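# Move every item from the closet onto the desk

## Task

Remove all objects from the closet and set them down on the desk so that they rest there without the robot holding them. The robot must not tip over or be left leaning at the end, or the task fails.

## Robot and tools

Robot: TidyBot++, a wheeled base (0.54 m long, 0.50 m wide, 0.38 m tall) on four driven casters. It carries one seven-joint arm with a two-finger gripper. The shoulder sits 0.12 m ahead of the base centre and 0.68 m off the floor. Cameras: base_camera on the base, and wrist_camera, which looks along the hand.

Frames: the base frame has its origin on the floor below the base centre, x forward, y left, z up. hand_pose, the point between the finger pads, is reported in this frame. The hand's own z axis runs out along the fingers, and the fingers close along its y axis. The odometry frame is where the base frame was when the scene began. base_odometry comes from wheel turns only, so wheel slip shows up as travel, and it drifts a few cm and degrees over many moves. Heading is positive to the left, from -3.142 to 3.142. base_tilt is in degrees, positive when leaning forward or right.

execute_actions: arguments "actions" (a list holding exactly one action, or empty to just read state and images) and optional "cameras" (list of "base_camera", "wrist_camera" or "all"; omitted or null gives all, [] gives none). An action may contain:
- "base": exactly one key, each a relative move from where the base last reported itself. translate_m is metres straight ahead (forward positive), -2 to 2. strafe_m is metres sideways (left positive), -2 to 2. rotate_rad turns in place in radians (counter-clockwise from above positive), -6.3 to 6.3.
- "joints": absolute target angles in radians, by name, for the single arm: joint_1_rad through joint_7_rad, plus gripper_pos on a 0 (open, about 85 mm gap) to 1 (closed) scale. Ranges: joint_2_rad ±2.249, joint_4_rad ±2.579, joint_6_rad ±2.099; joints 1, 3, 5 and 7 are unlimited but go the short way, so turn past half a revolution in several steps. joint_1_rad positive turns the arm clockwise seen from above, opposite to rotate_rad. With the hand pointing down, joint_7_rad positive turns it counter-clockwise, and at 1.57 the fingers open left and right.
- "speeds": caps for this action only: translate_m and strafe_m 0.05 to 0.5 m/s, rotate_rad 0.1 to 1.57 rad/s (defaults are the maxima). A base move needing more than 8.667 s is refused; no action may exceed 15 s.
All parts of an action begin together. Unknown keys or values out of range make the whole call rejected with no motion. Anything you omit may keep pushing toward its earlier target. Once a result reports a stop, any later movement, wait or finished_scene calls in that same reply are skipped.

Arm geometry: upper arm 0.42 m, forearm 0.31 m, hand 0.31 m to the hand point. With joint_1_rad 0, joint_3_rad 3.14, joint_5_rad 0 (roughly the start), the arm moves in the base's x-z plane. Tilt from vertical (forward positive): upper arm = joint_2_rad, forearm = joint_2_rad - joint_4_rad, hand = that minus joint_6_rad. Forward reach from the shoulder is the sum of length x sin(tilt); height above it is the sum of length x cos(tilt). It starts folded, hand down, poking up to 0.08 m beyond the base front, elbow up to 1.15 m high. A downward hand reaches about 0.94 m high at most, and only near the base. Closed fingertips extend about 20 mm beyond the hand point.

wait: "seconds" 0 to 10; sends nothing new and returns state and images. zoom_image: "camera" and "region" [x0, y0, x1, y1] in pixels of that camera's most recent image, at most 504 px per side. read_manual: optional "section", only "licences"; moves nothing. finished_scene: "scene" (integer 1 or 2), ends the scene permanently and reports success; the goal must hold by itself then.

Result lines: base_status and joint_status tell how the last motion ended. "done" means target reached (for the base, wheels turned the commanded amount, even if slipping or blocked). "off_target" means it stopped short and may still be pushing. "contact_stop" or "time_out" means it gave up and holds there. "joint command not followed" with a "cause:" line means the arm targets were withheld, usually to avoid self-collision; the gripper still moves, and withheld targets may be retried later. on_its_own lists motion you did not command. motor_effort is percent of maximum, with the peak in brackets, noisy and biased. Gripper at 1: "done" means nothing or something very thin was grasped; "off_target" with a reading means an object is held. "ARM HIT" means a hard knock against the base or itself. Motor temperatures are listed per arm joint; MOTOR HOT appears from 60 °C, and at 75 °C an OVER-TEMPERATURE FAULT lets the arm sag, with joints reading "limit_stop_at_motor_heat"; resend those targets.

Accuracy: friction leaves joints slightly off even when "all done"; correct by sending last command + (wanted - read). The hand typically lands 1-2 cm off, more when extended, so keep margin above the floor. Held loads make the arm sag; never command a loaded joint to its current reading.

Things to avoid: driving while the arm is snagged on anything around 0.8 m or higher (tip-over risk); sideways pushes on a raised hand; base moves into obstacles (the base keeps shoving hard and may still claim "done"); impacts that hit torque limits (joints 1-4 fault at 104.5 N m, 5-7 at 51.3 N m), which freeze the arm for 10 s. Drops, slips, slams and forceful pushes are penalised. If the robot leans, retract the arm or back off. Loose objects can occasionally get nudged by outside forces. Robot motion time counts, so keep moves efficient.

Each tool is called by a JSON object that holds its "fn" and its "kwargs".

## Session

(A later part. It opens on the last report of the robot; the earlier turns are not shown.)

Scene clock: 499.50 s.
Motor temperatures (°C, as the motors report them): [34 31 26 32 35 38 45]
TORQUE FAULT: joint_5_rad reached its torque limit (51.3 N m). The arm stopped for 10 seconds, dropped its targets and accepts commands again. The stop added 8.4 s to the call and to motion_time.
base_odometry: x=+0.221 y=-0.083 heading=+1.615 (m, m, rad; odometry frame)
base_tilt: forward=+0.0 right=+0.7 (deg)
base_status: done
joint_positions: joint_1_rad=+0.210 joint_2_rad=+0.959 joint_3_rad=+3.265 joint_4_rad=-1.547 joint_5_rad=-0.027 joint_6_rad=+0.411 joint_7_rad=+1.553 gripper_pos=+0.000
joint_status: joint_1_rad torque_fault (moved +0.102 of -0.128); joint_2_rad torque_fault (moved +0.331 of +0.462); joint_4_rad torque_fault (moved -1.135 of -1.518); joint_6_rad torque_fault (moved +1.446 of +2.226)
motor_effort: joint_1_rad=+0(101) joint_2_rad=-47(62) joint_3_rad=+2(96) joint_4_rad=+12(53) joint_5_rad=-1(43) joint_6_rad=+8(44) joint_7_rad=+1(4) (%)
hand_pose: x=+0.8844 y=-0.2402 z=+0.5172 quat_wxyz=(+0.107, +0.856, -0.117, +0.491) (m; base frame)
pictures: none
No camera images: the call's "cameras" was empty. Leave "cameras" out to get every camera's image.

Oops, hit something (desk leg/wall). Continue.

{"fn": "execute_actions", "kwargs": {"actions": [{"base":{"strafe_m":1.0},"joints":{"joint_1_rad":-0.02,"joint_2_rad":1.09,"joint_3_rad":3.13,"joint_4_rad":-1.93,"joint_5_rad":0.02,"joint_6_rad":1.19,"joint_7_rad":1.57}}], "cameras": []}}

{"fn": "execute_actions", "kwargs": {"actions": [{"base":{"translate_m":1.5}}]}}

Scene clock: 509.10 s.
Motor temperatures (°C, as the motors report them): [34 31 26 32 35 38 45]
base_odometry: x=-0.778 y=-0.128 heading=+1.616 (m, m, rad; odometry frame)
base_tilt: forward=-0.1 right=+0.6 (deg)
base_status: done
joint_positions: joint_1_rad=-0.021 joint_2_rad=+1.070 joint_3_rad=+3.137 joint_4_rad=-1.914 joint_5_rad=-0.004 joint_6_rad=+1.152 joint_7_rad=+1.553 gripper_pos=+0.000
joint_status: all done
motor_effort: joint_1_rad=+0(5) joint_2_rad=-42(47) joint_3_rad=-1(2) joint_4_rad=+6(12) joint_5_rad=-1(2) joint_6_rad=+8(9) joint_7_rad=+0(1) (%)
hand_pose: x=+0.8379 y=+0.0176 z=+0.4932 quat_wxyz=(-0.013, +0.793, -0.001, +0.609) (m; base frame)
pictures: none
No camera images: the call's "cameras" was empty. Leave "cameras" out to get every camera's image.

Scene clock: 516.53 s.
Motor temperatures (°C, as the motors report them): [34 32 26 32 35 38 45]
TORQUE WARNING: joint_4_rad reached its warning level (56.7 N m).
base_odometry: x=-0.846 y=+1.367 heading=+1.616 (m, m, rad; odometry frame)
base_tilt: forward=-0.1 right=+0.7 (deg)
base_status: translate_m time_out (by the wheels' count: +1.497 of +1.500)
joint_positions: joint_1_rad=-0.006 joint_2_rad=+1.101 joint_3_rad=+3.137 joint_4_rad=-2.188 joint_5_rad=-0.026 joint_6_rad=+1.134 joint_7_rad=+1.553 gripper_pos=+0.000
joint_status: not commanded
motor_effort: joint_1_rad=-2(6) joint_2_rad=-41(48) joint_3_rad=-1(4) joint_4_rad=+49(57) joint_5_rad=+9(11) joint_6_rad=+20(22) joint_7_rad=+2(2) (%)
hand_pose: x=+0.7072 y=+0.0000 z=+0.3893 quat_wxyz=(+0.000, +0.881, -0.016, +0.473) (m; base frame)
pictures: base_camera, wrist_camera
Images, in order (width x height): base_camera 644x364, wrist_camera 644x476.

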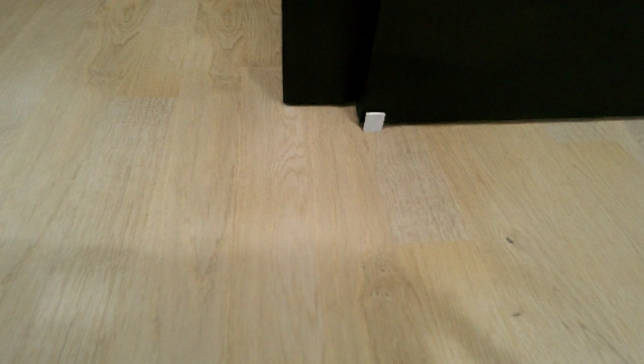

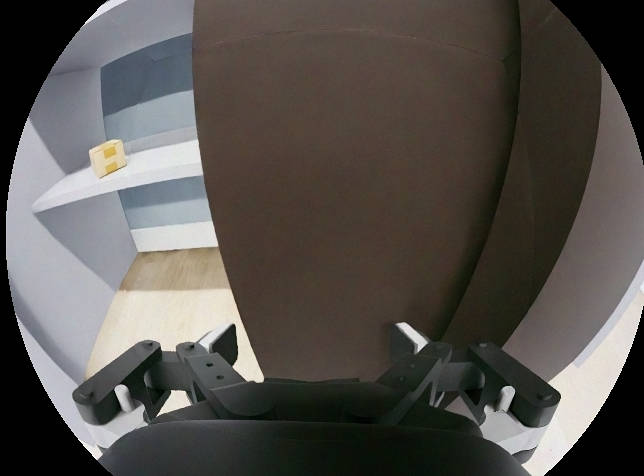

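{"fn": "execute_actions", "kwargs": {"actions": [{"base":{"translate_m":-0.22}}], "cameras": []}}

{"fn": "execute_actions", "kwargs": {"actions": [{"base":{"rotate_rad":0.05}}], "cameras": []}}

{"fn": "execute_actions", "kwargs": {"actions": [{"base":{"strafe_m":0.32}}], "cameras": []}}

{"fn": "execute_actions", "kwargs": {"actions": [{"base":{"translate_m":0.25}}]}}

Scene clock: 525.27 s.
Motor temperatures (°C, as the motors report them): [34 32 26 32 35 38 45]
base_odometry: x=-0.836 y=+1.147 heading=+1.617 (m, m, rad; odometry frame)
base_tilt: forward=+0.0 right=+0.7 (deg)
base_status: done
joint_positions: joint_1_rad=-0.010 joint_2_rad=+1.082 joint_3_rad=+3.136 joint_4_rad=-1.921 joint_5_rad=-0.007 joint_6_rad=+1.158 joint_7_rad=+1.553 gripper_pos=+0.000
joint_status: not commanded
motor_effort: joint_1_rad=+0(3) joint_2_rad=-42(56) joint_3_rad=+0(2) joint_4_rad=+6(46) joint_5_rad=-1(9) joint_6_rad=+9(22) joint_7_rad=-1(3) (%)
hand_pose: x=+0.8336 y=+0.0094 z=+0.4836 quat_wxyz=(-0.010, +0.797, -0.006, +0.604) (m; base frame)
pictures: none
No camera images: the call's "cameras" was empty. Leave "cameras" out to get every camera's image.

Scene clock: 526.00 s.
Motor temperatures (°C, as the motors report them): [34 32 26 32 35 38 45]
base_odometry: x=-0.836 y=+1.146 heading=+1.667 (m, m, rad; odometry frame)
base_tilt: forward=-0.1 right=+0.7 (deg)
base_status: done
joint_positions: joint_1_rad=-0.026 joint_2_rad=+1.082 joint_3_rad=+3.131 joint_4_rad=-1.921 joint_5_rad=-0.005 joint_6_rad=+1.158 joint_7_rad=+1.553 gripper_pos=+0.000
joint_status: not commanded
motor_effort: joint_1_rad=+0(4) joint_2_rad=-43(43) joint_3_rad=+0(3) joint_4_rad=+6(6) joint_5_rad=-1(0) joint_6_rad=+9(9) joint_7_rad=+0(0) (%)
hand_pose: x=+0.8332 y=+0.0240 z=+0.4837 quat_wxyz=(-0.017, +0.797, +0.000, +0.603) (m; base frame)
pictures: none
No camera images: the call's "cameras" was empty. Leave "cameras" out to get every camera's image.

Scene clock: 527.97 s.
Motor temperatures (°C, as the motors report them): [34 32 26 32 35 38 45]
base_odometry: x=-1.155 y=+1.116 heading=+1.667 (m, m, rad; odometry frame)
base_tilt: forward=+0.0 right=+0.7 (deg)
base_status: done
joint_positions: joint_1_rad=-0.028 joint_2_rad=+1.082 joint_3_rad=+3.131 joint_4_rad=-1.921 joint_5_rad=-0.004 joint_6_rad=+1.158 joint_7_rad=+1.553 gripper_pos=+0.000
joint_status: not commanded
motor_effort: joint_1_rad=+0(5) joint_2_rad=-41(45) joint_3_rad=+0(2) joint_4_rad=+6(7) joint_5_rad=-1(0) joint_6_rad=+9(9) joint_7_rad=+0(1) (%)
hand_pose: x=+0.8331 y=+0.0260 z=+0.4837 quat_wxyz=(-0.018, +0.797, +0.001, +0.603) (m; base frame)
pictures: none
No camera images: the call's "cameras" was empty. Leave "cameras" out to get every camera's image.

Scene clock: 529.73 s.
Motor temperatures (°C, as the motors report them): [34 32 26 32 35 38 45]
base_odometry: x=-1.179 y=+1.365 heading=+1.668 (m, m, rad; odometry frame)
base_tilt: forward=+0.0 right=+0.7 (deg)
base_status: done
joint_positions: joint_1_rad=-0.028 joint_2_rad=+1.082 joint_3_rad=+3.131 joint_4_rad=-1.921 joint_5_rad=-0.004 joint_6_rad=+1.158 joint_7_rad=+1.553 gripper_pos=+0.000
joint_status: not commanded
motor_effort: joint_1_rad=+0(1) joint_2_rad=-42(44) joint_3_rad=+0(1) joint_4_rad=+6(7) joint_5_rad=-1(1) joint_6_rad=+8(9) joint_7_rad=+0(0) (%)
hand_pose: x=+0.8330 y=+0.0260 z=+0.4835 quat_wxyz=(-0.018, +0.797, +0.001, +0.603) (m; base frame)
pictures: base_camera, wrist_camera
Images, in order (width x height): base_camera 644x364, wrist_camera 644x476.

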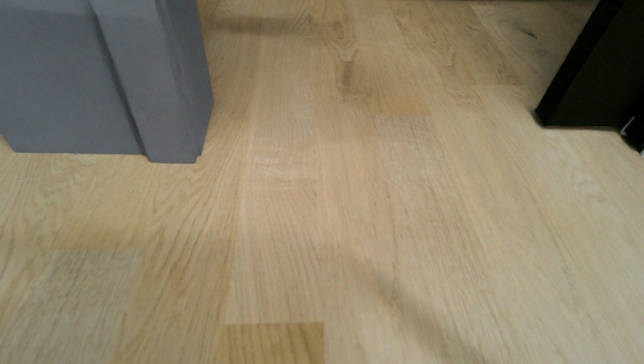

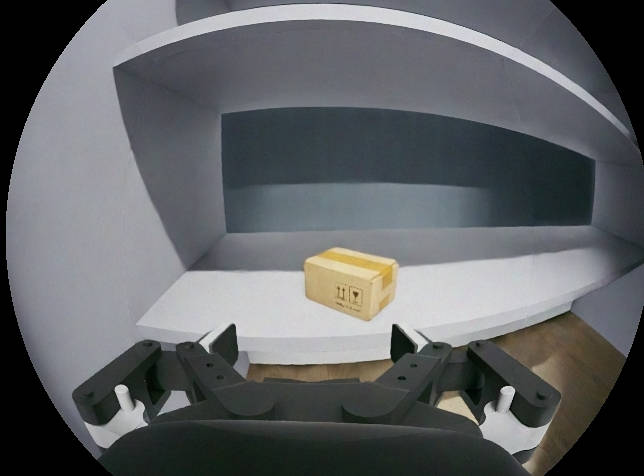

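{"fn": "execute_actions", "kwargs": {"actions": [{"base":{"translate_m":0.08},"joints":{"gripper_pos":1}}], "cameras": []}}

{"fn": "execute_actions", "kwargs": {"actions": [{"base":{"translate_m":0.06},"speeds":{"translate_m":0.06},"joints":{"joint_2_rad":1.15}}], "cameras": ["wrist_camera"]}}

{"fn": "execute_actions", "kwargs": {"actions": [{"base":{"translate_m":0.1},"speeds":{"translate_m":0.06}}], "cameras": ["wrist_camera"]}}

Scene clock: 540.03 s.
Motor temperatures (°C, as the motors report them): [34 32 26 32 35 38 45]
base_odometry: x=-1.187 y=+1.444 heading=+1.669 (m, m, rad; odometry frame)
base_tilt: forward=+0.0 right=+0.7 (deg)
base_status: done
joint_positions: joint_1_rad=-0.028 joint_2_rad=+1.082 joint_3_rad=+3.131 joint_4_rad=-1.922 joint_5_rad=-0.004 joint_6_rad=+1.158 joint_7_rad=+1.553 gripper_pos=+0.999
joint_status: all done
motor_effort: joint_1_rad=+0(1) joint_2_rad=-42(45) joint_3_rad=-1(1) joint_4_rad=+6(7) joint_5_rad=-1(1) joint_6_rad=+8(9) joint_7_rad=+0(0) (%)
hand_pose: x=+0.8328 y=+0.0260 z=+0.4833 quat_wxyz=(-0.018, +0.797, +0.001, +0.603) (m; base frame)
pictures: none
No camera images: the call's "cameras" was empty. Leave "cameras" out to get every camera's image.

Scene clock: 541.53 s.
Motor temperatures (°C, as the motors report them): [34 32 26 32 35 38 45]
base_odometry: x=-1.193 y=+1.504 heading=+1.669 (m, m, rad; odometry frame)
base_tilt: forward=-0.1 right=+0.7 (deg)
base_status: done
joint_positions: joint_1_rad=-0.028 joint_2_rad=+1.133 joint_3_rad=+3.131 joint_4_rad=-1.922 joint_5_rad=-0.004 joint_6_rad=+1.158 joint_7_rad=+1.553 gripper_pos=+0.999
joint_status: all done
motor_effort: joint_1_rad=+0(2) joint_2_rad=-43(44) joint_3_rad=+0(1) joint_4_rad=+5(7) joint_5_rad=-1(1) joint_6_rad=+8(9) joint_7_rad=+0(0) (%)
hand_pose: x=+0.8216 y=+0.0257 z=+0.4471 quat_wxyz=(-0.018, +0.813, +0.001, +0.582) (m; base frame)
pictures: wrist_camera
Images, in order (width x height): wrist_camera 644x476.

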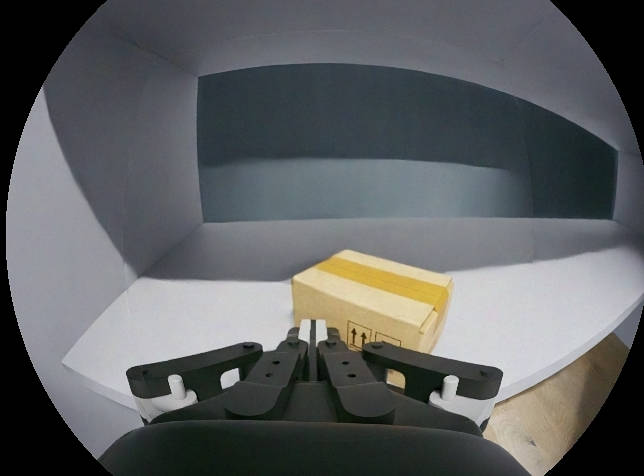

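Scene clock: 543.70 s.
Motor temperatures (°C, as the motors report them): [34 32 26 32 35 38 45]
base_odometry: x=-1.203 y=+1.604 heading=+1.670 (m, m, rad; odometry frame)
base_tilt: forward=-0.1 right=+0.7 (deg)
base_status: done
joint_positions: joint_1_rad=-0.028 joint_2_rad=+1.133 joint_3_rad=+3.131 joint_4_rad=-1.922 joint_5_rad=-0.004 joint_6_rad=+1.158 joint_7_rad=+1.553 gripper_pos=+0.999
joint_status: not commanded
motor_effort: joint_1_rad=+0(2) joint_2_rad=-42(43) joint_3_rad=+0(1) joint_4_rad=+5(6) joint_5_rad=-1(1) joint_6_rad=+9(9) joint_7_rad=-1(0) (%)
hand_pose: x=+0.8215 y=+0.0257 z=+0.4471 quat_wxyz=(-0.018, +0.813, +0.001, +0.582) (m; base frame)
pictures: wrist_camera
Images, in order (width x height): wrist_camera 644x476.

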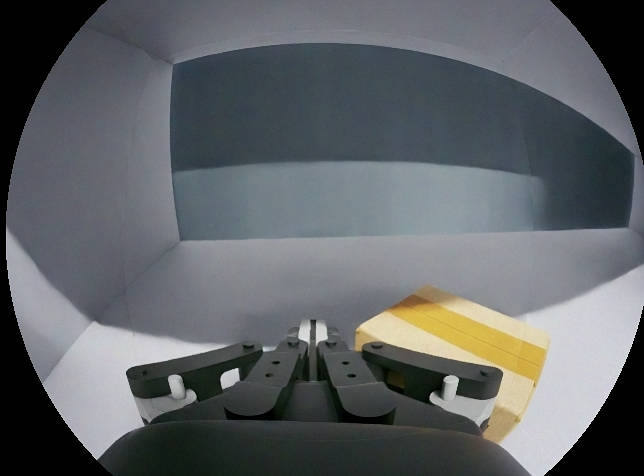

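{"fn": "execute_actions", "kwargs": {"actions": [{"base":{"translate_m":-0.2},"joints":{"joint_2_rad":1.09}}], "cameras": []}}

{"fn": "execute_actions", "kwargs": {"actions": [{"base":{"strafe_m":-0.1},"joints":{"gripper_pos":0}}]}}

Scene clock: 549.13 s.
Motor temperatures (°C, as the motors report them): [34 32 26 32 35 38 45]
base_odometry: x=-1.183 y=+1.405 heading=+1.671 (m, m, rad; odometry frame)
base_tilt: forward=-0.1 right=+0.7 (deg)
base_status: done
joint_positions: joint_1_rad=-0.028 joint_2_rad=+1.106 joint_3_rad=+3.131 joint_4_rad=-1.923 joint_5_rad=-0.004 joint_6_rad=+1.158 joint_7_rad=+1.553 gripper_pos=+0.999
joint_status: all done
motor_effort: joint_1_rad=+0(2) joint_2_rad=-42(45) joint_3_rad=+0(2) joint_4_rad=+6(7) joint_5_rad=-1(0) joint_6_rad=+9(10) joint_7_rad=+1(0) (%)
hand_pose: x=+0.8270 y=+0.0255 z=+0.4656 quat_wxyz=(-0.018, +0.805, +0.001, +0.593) (m; base frame)
pictures: none
No camera images: the call's "cameras" was empty. Leave "cameras" out to get every camera's image.

Scene clock: 550.40 s.
Motor temperatures (°C, as the motors report them): [34 32 26 32 35 38 45]
base_odometry: x=-1.083 y=+1.414 heading=+1.670 (m, m, rad; odometry frame)
base_tilt: forward=-0.1 right=+0.7 (deg)
base_status: done
joint_positions: joint_1_rad=-0.016 joint_2_rad=+1.106 joint_3_rad=+3.131 joint_4_rad=-1.923 joint_5_rad=-0.003 joint_6_rad=+1.158 joint_7_rad=+1.553 gripper_pos=+0.000
joint_status: all done
motor_effort: joint_1_rad=+0(5) joint_2_rad=-43(43) joint_3_rad=+0(2) joint_4_rad=+5(5) joint_5_rad=-1(2) joint_6_rad=+8(9) joint_7_rad=+0(1) (%)
hand_pose: x=+0.8273 y=+0.0170 z=+0.4656 quat_wxyz=(-0.015, +0.805, -0.003, +0.593) (m; base frame)
pictures: base_camera, wrist_camera
Images, in order (width x height): base_camera 644x364, wrist_camera 644x476.

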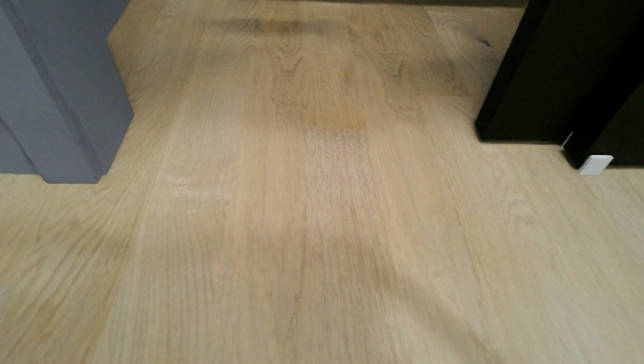

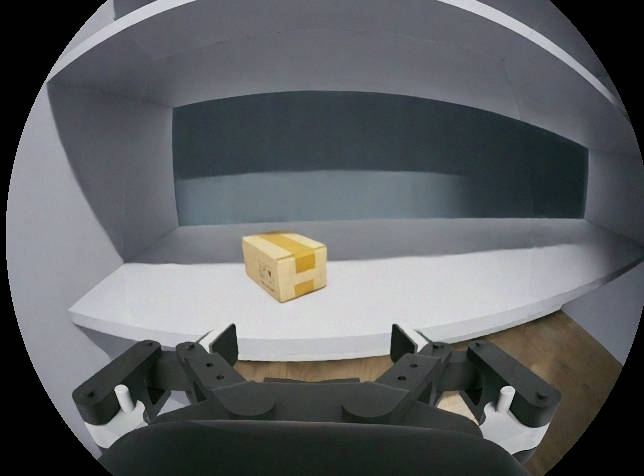

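{"fn": "execute_actions", "kwargs": {"actions": [{"base":{"strafe_m":-0.17},"joints":{"joint_1_rad":-0.37}}], "cameras": []}}

{"fn": "execute_actions", "kwargs": {"actions": [{"base":{"translate_m":0.12},"speeds":{"translate_m":0.1}}], "cameras": ["wrist_camera"]}}

Scene clock: 557.93 s.
Motor temperatures (°C, as the motors report them): [34 32 26 32 35 38 45]
base_odometry: x=-0.914 y=+1.431 heading=+1.670 (m, m, rad; odometry frame)
base_tilt: forward=-0.1 right=+0.7 (deg)
base_status: done
joint_positions: joint_1_rad=-0.353 joint_2_rad=+1.106 joint_3_rad=+3.131 joint_4_rad=-1.923 joint_5_rad=-0.003 joint_6_rad=+1.158 joint_7_rad=+1.553 gripper_pos=+0.000
joint_status: all done
motor_effort: joint_1_rad=-1(1) joint_2_rad=-42(44) joint_3_rad=+0(1) joint_4_rad=+5(5) joint_5_rad=-1(1) joint_6_rad=+8(9) joint_7_rad=+1(0) (%)
hand_pose: x=+0.7818 y=+0.2504 z=+0.4656 quat_wxyz=(-0.114, +0.794, +0.132, +0.582) (m; base frame)
pictures: none
No camera images: the call's "cameras" was empty. Leave "cameras" out to get every camera's image.

Scene clock: 559.70 s.
Motor temperatures (°C, as the motors report them): [34 32 26 32 35 38 45]
base_odometry: x=-0.926 y=+1.551 heading=+1.670 (m, m, rad; odometry frame)
base_tilt: forward=+0.0 right=+0.7 (deg)
base_status: done
joint_positions: joint_1_rad=-0.356 joint_2_rad=+1.106 joint_3_rad=+3.131 joint_4_rad=-1.923 joint_5_rad=-0.003 joint_6_rad=+1.158 joint_7_rad=+1.553 gripper_pos=+0.000
joint_status: not commanded
motor_effort: joint_1_rad=+0(1) joint_2_rad=-42(44) joint_3_rad=+0(1) joint_4_rad=+5(6) joint_5_rad=-1(1) joint_6_rad=+8(9) joint_7_rad=+0(1) (%)
hand_pose: x=+0.7810 y=+0.2523 z=+0.4656 quat_wxyz=(-0.115, +0.794, +0.133, +0.582) (m; base frame)
pictures: wrist_camera
Images, in order (width x height): wrist_camera 644x476.

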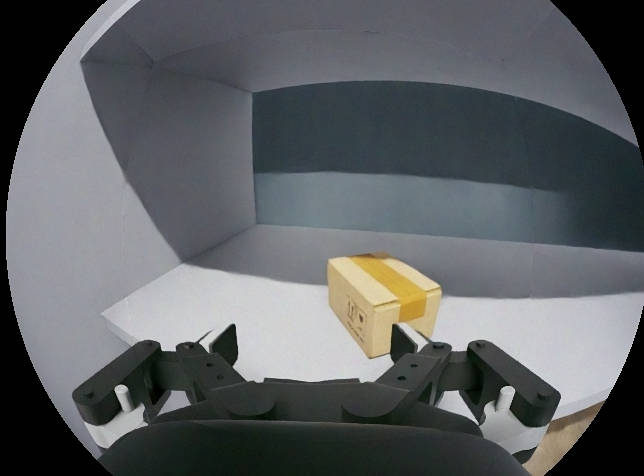

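{"fn": "execute_actions", "kwargs": {"actions": [{"base":{"strafe_m":-0.04},"speeds":{"strafe_m":0.08},"joints":{"joint_2_rad":1.15}}], "cameras": ["wrist_camera"]}}

{"fn": "execute_actions", "kwargs": {"actions": [{"base":{"translate_m":0.07},"speeds":{"translate_m":0.06}}], "cameras": ["wrist_camera"]}}

Scene clock: 566.00 s.
Motor temperatures (°C, as the motors report them): [34 32 26 32 35 38 45]
base_odometry: x=-0.886 y=+1.555 heading=+1.670 (m, m, rad; odometry frame)
base_tilt: forward=-0.1 right=+0.6 (deg)
base_status: done
joint_positions: joint_1_rad=-0.361 joint_2_rad=+1.133 joint_3_rad=+3.131 joint_4_rad=-1.923 joint_5_rad=-0.003 joint_6_rad=+1.158 joint_7_rad=+1.553 gripper_pos=+0.000
joint_status: all done
motor_effort: joint_1_rad=+0(3) joint_2_rad=-42(42) joint_3_rad=+0(1) joint_4_rad=+5(6) joint_5_rad=-1(0) joint_6_rad=+8(9) joint_7_rad=+0(1) (%)
hand_pose: x=+0.7740 y=+0.2540 z=+0.4469 quat_wxyz=(-0.114, +0.801, +0.136, +0.571) (m; base frame)
pictures: wrist_camera
Images, in order (width x height): wrist_camera 644x476.

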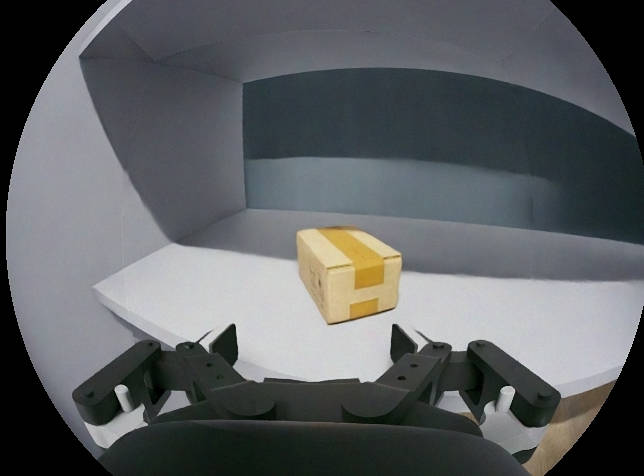

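Scene clock: 567.67 s.
Motor temperatures (°C, as the motors report them): [34 32 26 32 35 38 45]
base_odometry: x=-0.893 y=+1.625 heading=+1.670 (m, m, rad; odometry frame)
base_tilt: forward=-0.1 right=+0.6 (deg)
base_status: done
joint_positions: joint_1_rad=-0.361 joint_2_rad=+1.133 joint_3_rad=+3.131 joint_4_rad=-1.924 joint_5_rad=-0.003 joint_6_rad=+1.158 joint_7_rad=+1.553 gripper_pos=+0.000
joint_status: not commanded
motor_effort: joint_1_rad=-1(1) joint_2_rad=-42(46) joint_3_rad=-1(1) joint_4_rad=+5(6) joint_5_rad=-1(1) joint_6_rad=+8(9) joint_7_rad=+0(0) (%)
hand_pose: x=+0.7738 y=+0.2539 z=+0.4466 quat_wxyz=(-0.114, +0.802, +0.136, +0.571) (m; base frame)
pictures: wrist_camera
Images, in order (width x height): wrist_camera 644x476.

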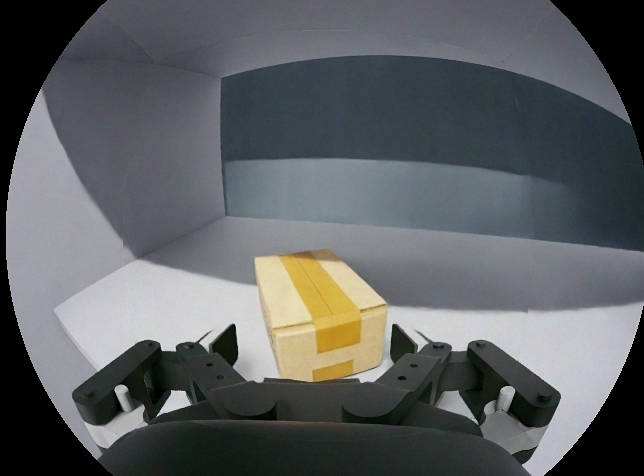

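{"fn": "execute_actions", "kwargs": {"actions": [{"base":{"translate_m":0.045},"speeds":{"translate_m":0.06},"joints":{"joint_1_rad":-0.40}}], "cameras": ["wrist_camera"]}}

{"fn": "execute_actions", "kwargs": {"actions": [{"joints":{"gripper_pos":1}}], "cameras": ["wrist_camera"]}}

Scene clock: 572.73 s.
Motor temperatures (°C, as the motors report them): [34 32 26 32 35 38 45]
base_odometry: x=-0.897 y=+1.670 heading=+1.670 (m, m, rad; odometry frame)
base_tilt: forward=+0.0 right=+0.6 (deg)
base_status: done
joint_positions: joint_1_rad=-0.387 joint_2_rad=+1.133 joint_3_rad=+3.131 joint_4_rad=-1.924 joint_5_rad=-0.003 joint_6_rad=+1.158 joint_7_rad=+1.553 gripper_pos=+0.000
joint_status: all done
motor_effort: joint_1_rad=+0(1) joint_2_rad=-43(44) joint_3_rad=-1(1) joint_4_rad=+5(6) joint_5_rad=-1(0) joint_6_rad=+8(9) joint_7_rad=+0(0) (%)
hand_pose: x=+0.7671 y=+0.2705 z=+0.4466 quat_wxyz=(-0.122, +0.800, +0.147, +0.569) (m; base frame)
pictures: wrist_camera
Images, in order (width x height): wrist_camera 644x476.

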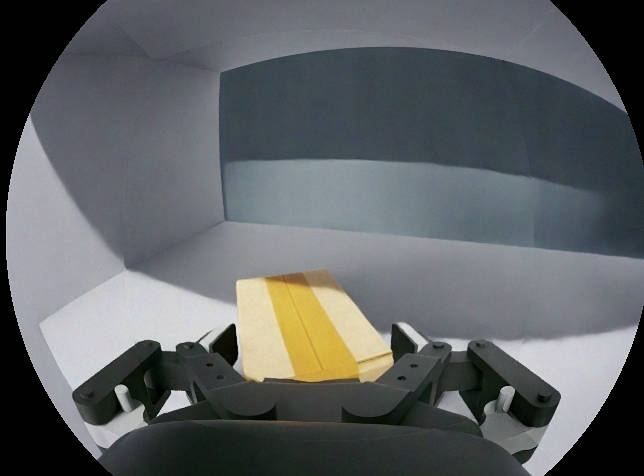

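Scene clock: 573.83 s.
Motor temperatures (°C, as the motors report them): [34 32 26 32 35 38 45]
base_odometry: x=-0.897 y=+1.670 heading=+1.670 (m, m, rad; odometry frame)
base_tilt: forward=-0.1 right=+0.7 (deg)
base_status: not commanded
joint_positions: joint_1_rad=-0.387 joint_2_rad=+1.133 joint_3_rad=+3.131 joint_4_rad=-1.924 joint_5_rad=-0.003 joint_6_rad=+1.161 joint_7_rad=+1.553 gripper_pos=+0.283
joint_status: gripper_pos off_target (ended at +0.283, target +1.000)
motor_effort: joint_1_rad=+0(1) joint_2_rad=-41(42) joint_3_rad=-1(1) joint_4_rad=+5(5) joint_5_rad=-1(1) joint_6_rad=+8(8) joint_7_rad=+1(0) (%)
hand_pose: x=+0.7674 y=+0.2706 z=+0.4474 quat_wxyz=(-0.122, +0.799, +0.146, +0.570) (m; base frame)
pictures: wrist_camera
Images, in order (width x height): wrist_camera 644x476.

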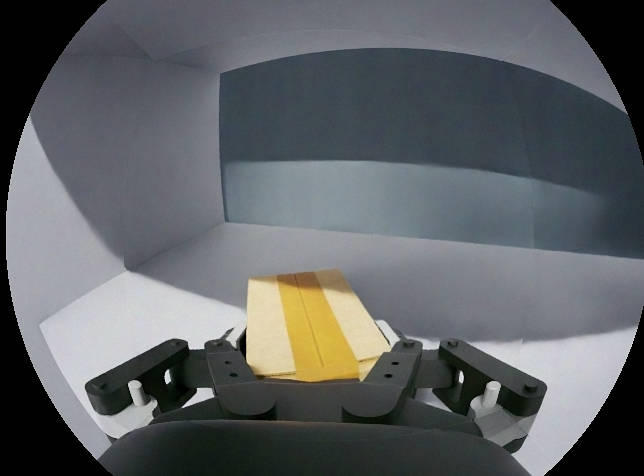

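{"fn": "execute_actions", "kwargs": {"actions": [{"joints":{"joint_2_rad":1.07}}], "cameras": []}}

{"fn": "execute_actions", "kwargs": {"actions": [{"base":{"translate_m":-0.45},"joints":{"joint_1_rad":-0.3}}], "cameras": []}}

{"fn": "execute_actions", "kwargs": {"actions": [{"joints":{"joint_2_rad":0.2,"joint_4_rad":-0.5,"joint_6_rad":-0.75}}], "cameras": ["wrist_camera"]}}

Scene clock: 583.47 s.
Motor temperatures (°C, as the motors report them): [34 32 26 32 35 38 45]
base_odometry: x=-0.897 y=+1.670 heading=+1.670 (m, m, rad; odometry frame)
base_tilt: forward=-0.1 right=+0.6 (deg)
base_status: not commanded
joint_positions: joint_1_rad=-0.387 joint_2_rad=+1.095 joint_3_rad=+3.131 joint_4_rad=-1.924 joint_5_rad=-0.003 joint_6_rad=+1.161 joint_7_rad=+1.553 gripper_pos=+0.283
joint_status: all done
motor_effort: joint_1_rad=+0(0) joint_2_rad=-43(45) joint_3_rad=-1(0) joint_4_rad=+6(6) joint_5_rad=-1(1) joint_6_rad=+9(10) joint_7_rad=+0(0) (%)
hand_pose: x=+0.7752 y=+0.2738 z=+0.4744 quat_wxyz=(-0.125, +0.788, +0.144, +0.585) (m; base frame)
pictures: none
No camera images: the call's "cameras" was empty. Leave "cameras" out to get every camera's image.

Scene clock: 585.80 s.
Motor temperatures (°C, as the motors report them): [34 32 26 32 35 38 45]
base_odometry: x=-0.852 y=+1.222 heading=+1.670 (m, m, rad; odometry frame)
base_tilt: forward=+0.0 right=+0.7 (deg)
base_status: done
joint_positions: joint_1_rad=-0.299 joint_2_rad=+1.095 joint_3_rad=+3.131 joint_4_rad=-1.926 joint_5_rad=-0.003 joint_6_rad=+1.161 joint_7_rad=+1.553 gripper_pos=+0.283
joint_status: all done
motor_effort: joint_1_rad=-1(4) joint_2_rad=-43(45) joint_3_rad=-1(2) joint_4_rad=+6(8) joint_5_rad=-1(0) joint_6_rad=+9(10) joint_7_rad=+0(0) (%)
hand_pose: x=+0.7959 y=+0.2149 z=+0.4738 quat_wxyz=(-0.099, +0.794, +0.110, +0.590) (m; base frame)
pictures: none
No camera images: the call's "cameras" was empty. Leave "cameras" out to get every camera's image.

Scene clock: 588.67 s.
Motor temperatures (°C, as the motors report them): [34 32 26 32 35 38 45]
base_odometry: x=-0.852 y=+1.222 heading=+1.670 (m, m, rad; odometry frame)
base_tilt: forward=-0.1 right=+0.6 (deg)
base_status: not commanded
joint_positions: joint_1_rad=-0.299 joint_2_rad=+0.206 joint_3_rad=+3.131 joint_4_rad=-0.513 joint_5_rad=-0.003 joint_6_rad=-0.715 joint_7_rad=+1.553 gripper_pos=+0.283
joint_status: all done
motor_effort: joint_1_rad=+0(0) joint_2_rad=-26(53) joint_3_rad=+0(1) joint_4_rad=+15(21) joint_5_rad=-1(1) joint_6_rad=+10(10) joint_7_rad=+1(0) (%)
hand_pose: x=+0.6918 y=+0.1838 z=+1.3724 quat_wxyz=(-0.125, +0.651, +0.095, +0.743) (m; base frame)
pictures: wrist_camera
Images, in order (width x height): wrist_camera 644x476.

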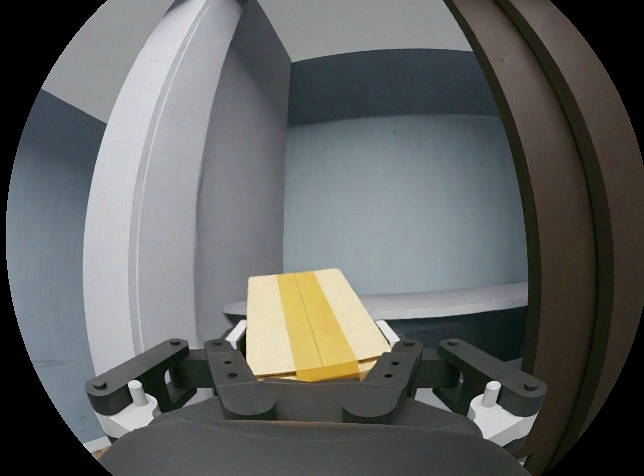

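{"fn": "execute_actions", "kwargs": {"actions": [{"base":{"translate_m":-0.3},"joints":{"joint_1_rad":0,"joint_2_rad":0.1,"joint_4_rad":-1.2,"joint_6_rad":-0.6}}], "cameras": []}}

{"fn": "execute_actions", "kwargs": {"actions": [{"base":{"rotate_rad":3.14}}], "cameras": []}}

{"fn": "execute_actions", "kwargs": {"actions": [{"base":{"strafe_m":1.0}}], "cameras": []}}

{"fn": "execute_actions", "kwargs": {"actions": [{"base":{"translate_m":1.0}}], "cameras": ["wrist_camera"]}}

Scene clock: 602.30 s.
Motor temperatures (°C, as the motors report them): [34 32 26 32 35 38 45]
base_odometry: x=-0.822 y=+0.923 heading=+1.670 (m, m, rad; odometry frame)
base_tilt: forward=-0.1 right=+0.7 (deg)
base_status: done
joint_positions: joint_1_rad=-0.017 joint_2_rad=+0.126 joint_3_rad=+3.131 joint_4_rad=-1.189 joint_5_rad=-0.003 joint_6_rad=-0.647 joint_7_rad=+1.553 gripper_pos=+0.283
joint_status: all done
motor_effort: joint_1_rad=+1(1) joint_2_rad=-29(32) joint_3_rad=+1(1) joint_4_rad=+19(20) joint_5_rad=-1(1) joint_6_rad=+9(10) joint_7_rad=+0(0) (%)
hand_pose: x=+0.7632 y=+0.0189 z=+1.0604 quat_wxyz=(-0.015, +0.831, +0.003, +0.556) (m; base frame)
pictures: none
No camera images: the call's "cameras" was empty. Leave "cameras" out to get every camera's image.

Scene clock: 605.67 s.
Motor temperatures (°C, as the motors report them): [34 32 26 32 35 38 45]
base_odometry: x=-0.822 y=+0.923 heading=-1.473 (m, m, rad; odometry frame)
base_tilt: forward=-0.1 right=+0.6 (deg)
base_status: done
joint_positions: joint_1_rad=-0.005 joint_2_rad=+0.126 joint_3_rad=+3.129 joint_4_rad=-1.189 joint_5_rad=-0.003 joint_6_rad=-0.642 joint_7_rad=+1.553 gripper_pos=+0.283
joint_status: not commanded
motor_effort: joint_1_rad=+0(4) joint_2_rad=-29(33) joint_3_rad=+0(3) joint_4_rad=+19(19) joint_5_rad=-1(2) joint_6_rad=+9(9) joint_7_rad=+1(0) (%)
hand_pose: x=+0.7639 y=+0.0126 z=+1.0616 quat_wxyz=(-0.012, +0.830, -0.001, +0.558) (m; base frame)
pictures: none
No camera images: the call's "cameras" was empty. Leave "cameras" out to get every camera's image.

Scene clock: 609.03 s.
Motor temperatures (°C, as the motors report them): [34 32 26 32 35 38 45]
base_odometry: x=+0.173 y=+1.023 heading=-1.472 (m, m, rad; odometry frame)
base_tilt: forward=-0.1 right=+0.6 (deg)
base_status: done
joint_positions: joint_1_rad=-0.003 joint_2_rad=+0.126 joint_3_rad=+3.129 joint_4_rad=-1.189 joint_5_rad=-0.003 joint_6_rad=-0.642 joint_7_rad=+1.553 gripper_pos=+0.283
joint_status: not commanded
motor_effort: joint_1_rad=+0(3) joint_2_rad=-29(29) joint_3_rad=+1(2) joint_4_rad=+20(20) joint_5_rad=-1(2) joint_6_rad=+9(9) joint_7_rad=+0(0) (%)
hand_pose: x=+0.7639 y=+0.0118 z=+1.0616 quat_wxyz=(-0.012, +0.830, -0.002, +0.558) (m; base frame)
pictures: none
No camera images: the call's "cameras" was empty. Leave "cameras" out to get every camera's image.

Scene clock: 612.40 s.
Motor temperatures (°C, as the motors report them): [34 32 26 32 35 38 45]
base_odometry: x=+0.272 y=+0.027 heading=-1.472 (m, m, rad; odometry frame)
base_tilt: forward=+0.0 right=+0.7 (deg)
base_status: done
joint_positions: joint_1_rad=-0.003 joint_2_rad=+0.118 joint_3_rad=+3.129 joint_4_rad=-1.190 joint_5_rad=-0.003 joint_6_rad=-0.640 joint_7_rad=+1.553 gripper_pos=+0.283
joint_status: not commanded
motor_effort: joint_1_rad=+0(1) joint_2_rad=-28(33) joint_3_rad=+0(0) joint_4_rad=+20(20) joint_5_rad=-1(1) joint_6_rad=+9(10) joint_7_rad=+1(0) (%)
hand_pose: x=+0.7613 y=+0.0118 z=+1.0663 quat_wxyz=(-0.012, +0.827, -0.002, +0.562) (m; base frame)
pictures: wrist_camera
Images, in order (width x height): wrist_camera 644x476.

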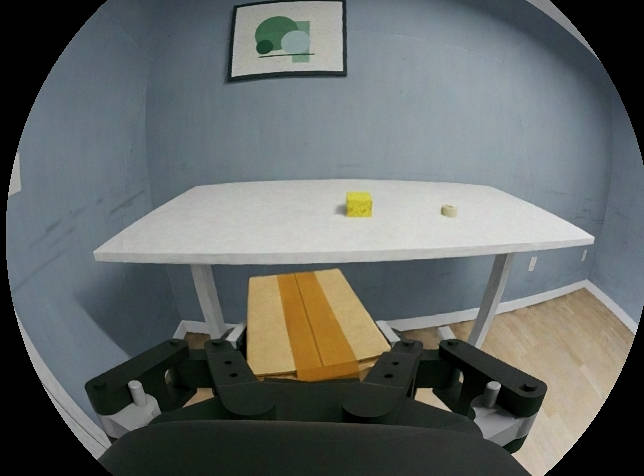

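{"fn": "execute_actions", "kwargs": {"actions": [{"base":{"strafe_m":0.1}}], "cameras": []}}

{"fn": "execute_actions", "kwargs": {"actions": [{"base":{"translate_m":0.5}}], "cameras": ["wrist_camera"]}}

{"fn": "execute_actions", "kwargs": {"actions": [{"joints":{"joint_2_rad":0.30,"joint_6_rad":-0.42}}], "cameras": ["wrist_camera"]}}

Scene clock: 618.47 s.
Motor temperatures (°C, as the motors report them): [34 32 26 32 35 38 45]
base_odometry: x=+0.372 y=+0.037 heading=-1.472 (m, m, rad; odometry frame)
base_tilt: forward=-0.1 right=+0.7 (deg)
base_status: done
joint_positions: joint_1_rad=-0.005 joint_2_rad=+0.118 joint_3_rad=+3.127 joint_4_rad=-1.190 joint_5_rad=-0.003 joint_6_rad=-0.640 joint_7_rad=+1.553 gripper_pos=+0.283
joint_status: not commanded
motor_effort: joint_1_rad=+1(4) joint_2_rad=-28(29) joint_3_rad=+1(3) joint_4_rad=+19(20) joint_5_rad=-1(0) joint_6_rad=+9(9) joint_7_rad=+1(0) (%)
hand_pose: x=+0.7613 y=+0.0140 z=+1.0663 quat_wxyz=(-0.013, +0.827, +0.000, +0.562) (m; base frame)
pictures: none
No camera images: the call's "cameras" was empty. Leave "cameras" out to get every camera's image.

Scene clock: 620.83 s.
Motor temperatures (°C, as the motors report them): [34 32 26 32 35 38 45]
base_odometry: x=+0.421 y=-0.461 heading=-1.471 (m, m, rad; odometry frame)
base_tilt: forward=-0.1 right=+0.7 (deg)
base_status: done
joint_positions: joint_1_rad=-0.005 joint_2_rad=+0.117 joint_3_rad=+3.127 joint_4_rad=-1.191 joint_5_rad=-0.003 joint_6_rad=-0.639 joint_7_rad=+1.553 gripper_pos=+0.283
joint_status: not commanded
motor_effort: joint_1_rad=+0(0) joint_2_rad=-29(34) joint_3_rad=+0(1) joint_4_rad=+20(21) joint_5_rad=-1(1) joint_6_rad=+9(10) joint_7_rad=+0(0) (%)
hand_pose: x=+0.7610 y=+0.0140 z=+1.0667 quat_wxyz=(-0.013, +0.827, +0.000, +0.562) (m; base frame)
pictures: wrist_camera
Images, in order (width x height): wrist_camera 644x476.

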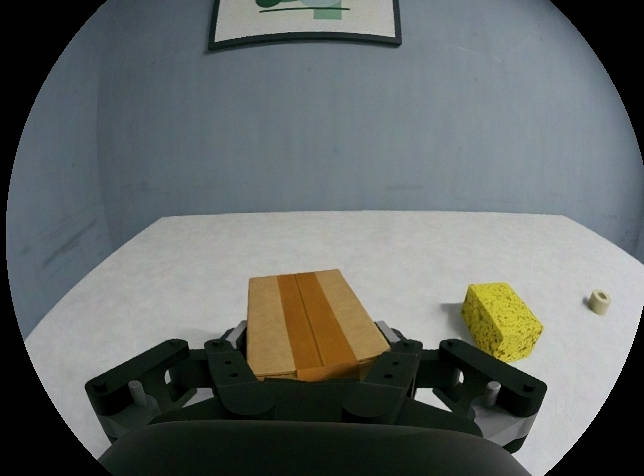

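Scene clock: 622.03 s.
Motor temperatures (°C, as the motors report them): [34 32 26 32 35 38 45]
base_odometry: x=+0.421 y=-0.461 heading=-1.471 (m, m, rad; odometry frame)
base_tilt: forward=-0.1 right=+0.6 (deg)
base_status: not commanded
joint_positions: joint_1_rad=-0.005 joint_2_rad=+0.294 joint_3_rad=+3.127 joint_4_rad=-1.195 joint_5_rad=-0.003 joint_6_rad=-0.451 joint_7_rad=+1.553 gripper_pos=+0.286
joint_status: all done
motor_effort: joint_1_rad=+0(1) joint_2_rad=-34(39) joint_3_rad=+0(0) joint_4_rad=+19(21) joint_5_rad=-1(0) joint_6_rad=+9(10) joint_7_rad=+0(2) (%)
hand_pose: x=+0.8444 y=+0.0144 z=+0.9981 quat_wxyz=(-0.014, +0.825, -0.002, +0.565) (m; base frame)
pictures: wrist_camera
Images, in order (width x height): wrist_camera 644x476.

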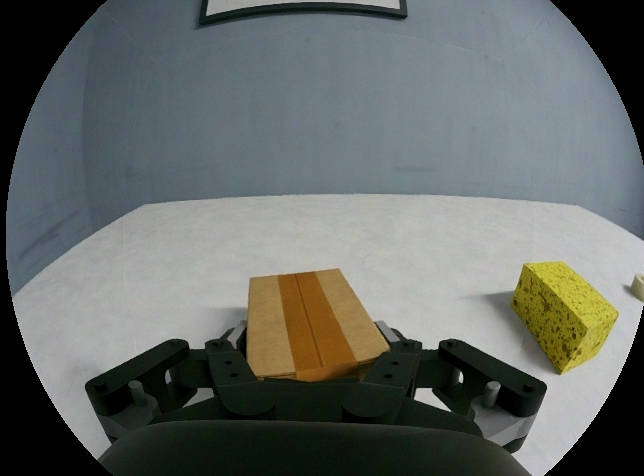

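{"fn": "execute_actions", "kwargs": {"actions": [{"joints":{"gripper_pos":0}}], "cameras": []}}

{"fn": "execute_actions", "kwargs": {"actions": [{"base":{"translate_m":-0.25},"joints":{"joint_2_rad":0.24}}], "cameras": ["wrist_camera"]}}

{"fn": "finished_scene", "kwargs": {"scene": 1}}

Scene clock: 628.03 s.
Motor temperatures (°C, as the motors report them): [34 32 26 32 35 38 45]
base_odometry: x=+0.421 y=-0.461 heading=-1.471 (m, m, rad; odometry frame)
base_tilt: forward=-0.1 right=+0.7 (deg)
base_status: not commanded
joint_positions: joint_1_rad=-0.005 joint_2_rad=+0.294 joint_3_rad=+3.127 joint_4_rad=-1.195 joint_5_rad=-0.003 joint_6_rad=-0.451 joint_7_rad=+1.553 gripper_pos=+0.000
joint_status: all done
motor_effort: joint_1_rad=+0(1) joint_2_rad=-34(36) joint_3_rad=+0(0) joint_4_rad=+19(20) joint_5_rad=-1(1) joint_6_rad=+8(9) joint_7_rad=+0(0) (%)
hand_pose: x=+0.8444 y=+0.0144 z=+0.9981 quat_wxyz=(-0.014, +0.825, -0.002, +0.565) (m; base frame)
pictures: none
No camera images: the call's "cameras" was empty. Leave "cameras" out to get every camera's image.

Scene clock: 629.87 s.
Motor temperatures (°C, as the motors report them): [34 32 26 32 35 38 45]
base_odometry: x=+0.396 y=-0.212 heading=-1.470 (m, m, rad; odometry frame)
base_tilt: forward=-0.1 right=+0.7 (deg)
base_status: done
joint_positions: joint_1_rad=-0.005 joint_2_rad=+0.252 joint_3_rad=+3.127 joint_4_rad=-1.195 joint_5_rad=-0.003 joint_6_rad=-0.451 joint_7_rad=+1.553 gripper_pos=+0.000
joint_status: all done
motor_effort: joint_1_rad=+1(5) joint_2_rad=-31(38) joint_3_rad=+0(3) joint_4_rad=+18(20) joint_5_rad=-1(2) joint_6_rad=+8(9) joint_7_rad=+0(0) (%)
hand_pose: x=+0.8303 y=+0.0142 z=+1.0288 quat_wxyz=(-0.014, +0.812, -0.001, +0.583) (m; base frame)
pictures: wrist_camera
Images, in order (width x height): wrist_camera 644x476.

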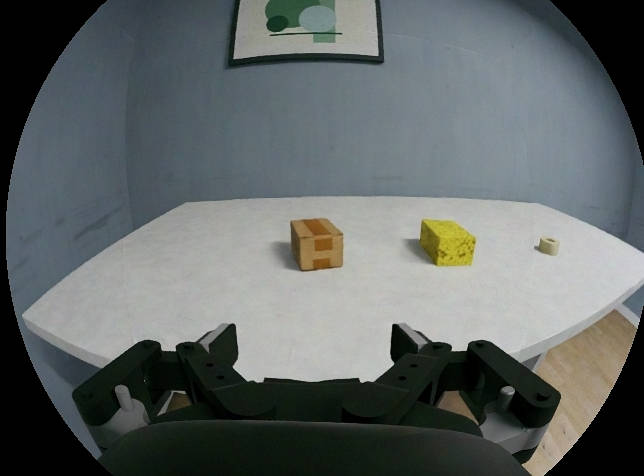

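The scene is finished: the task was done.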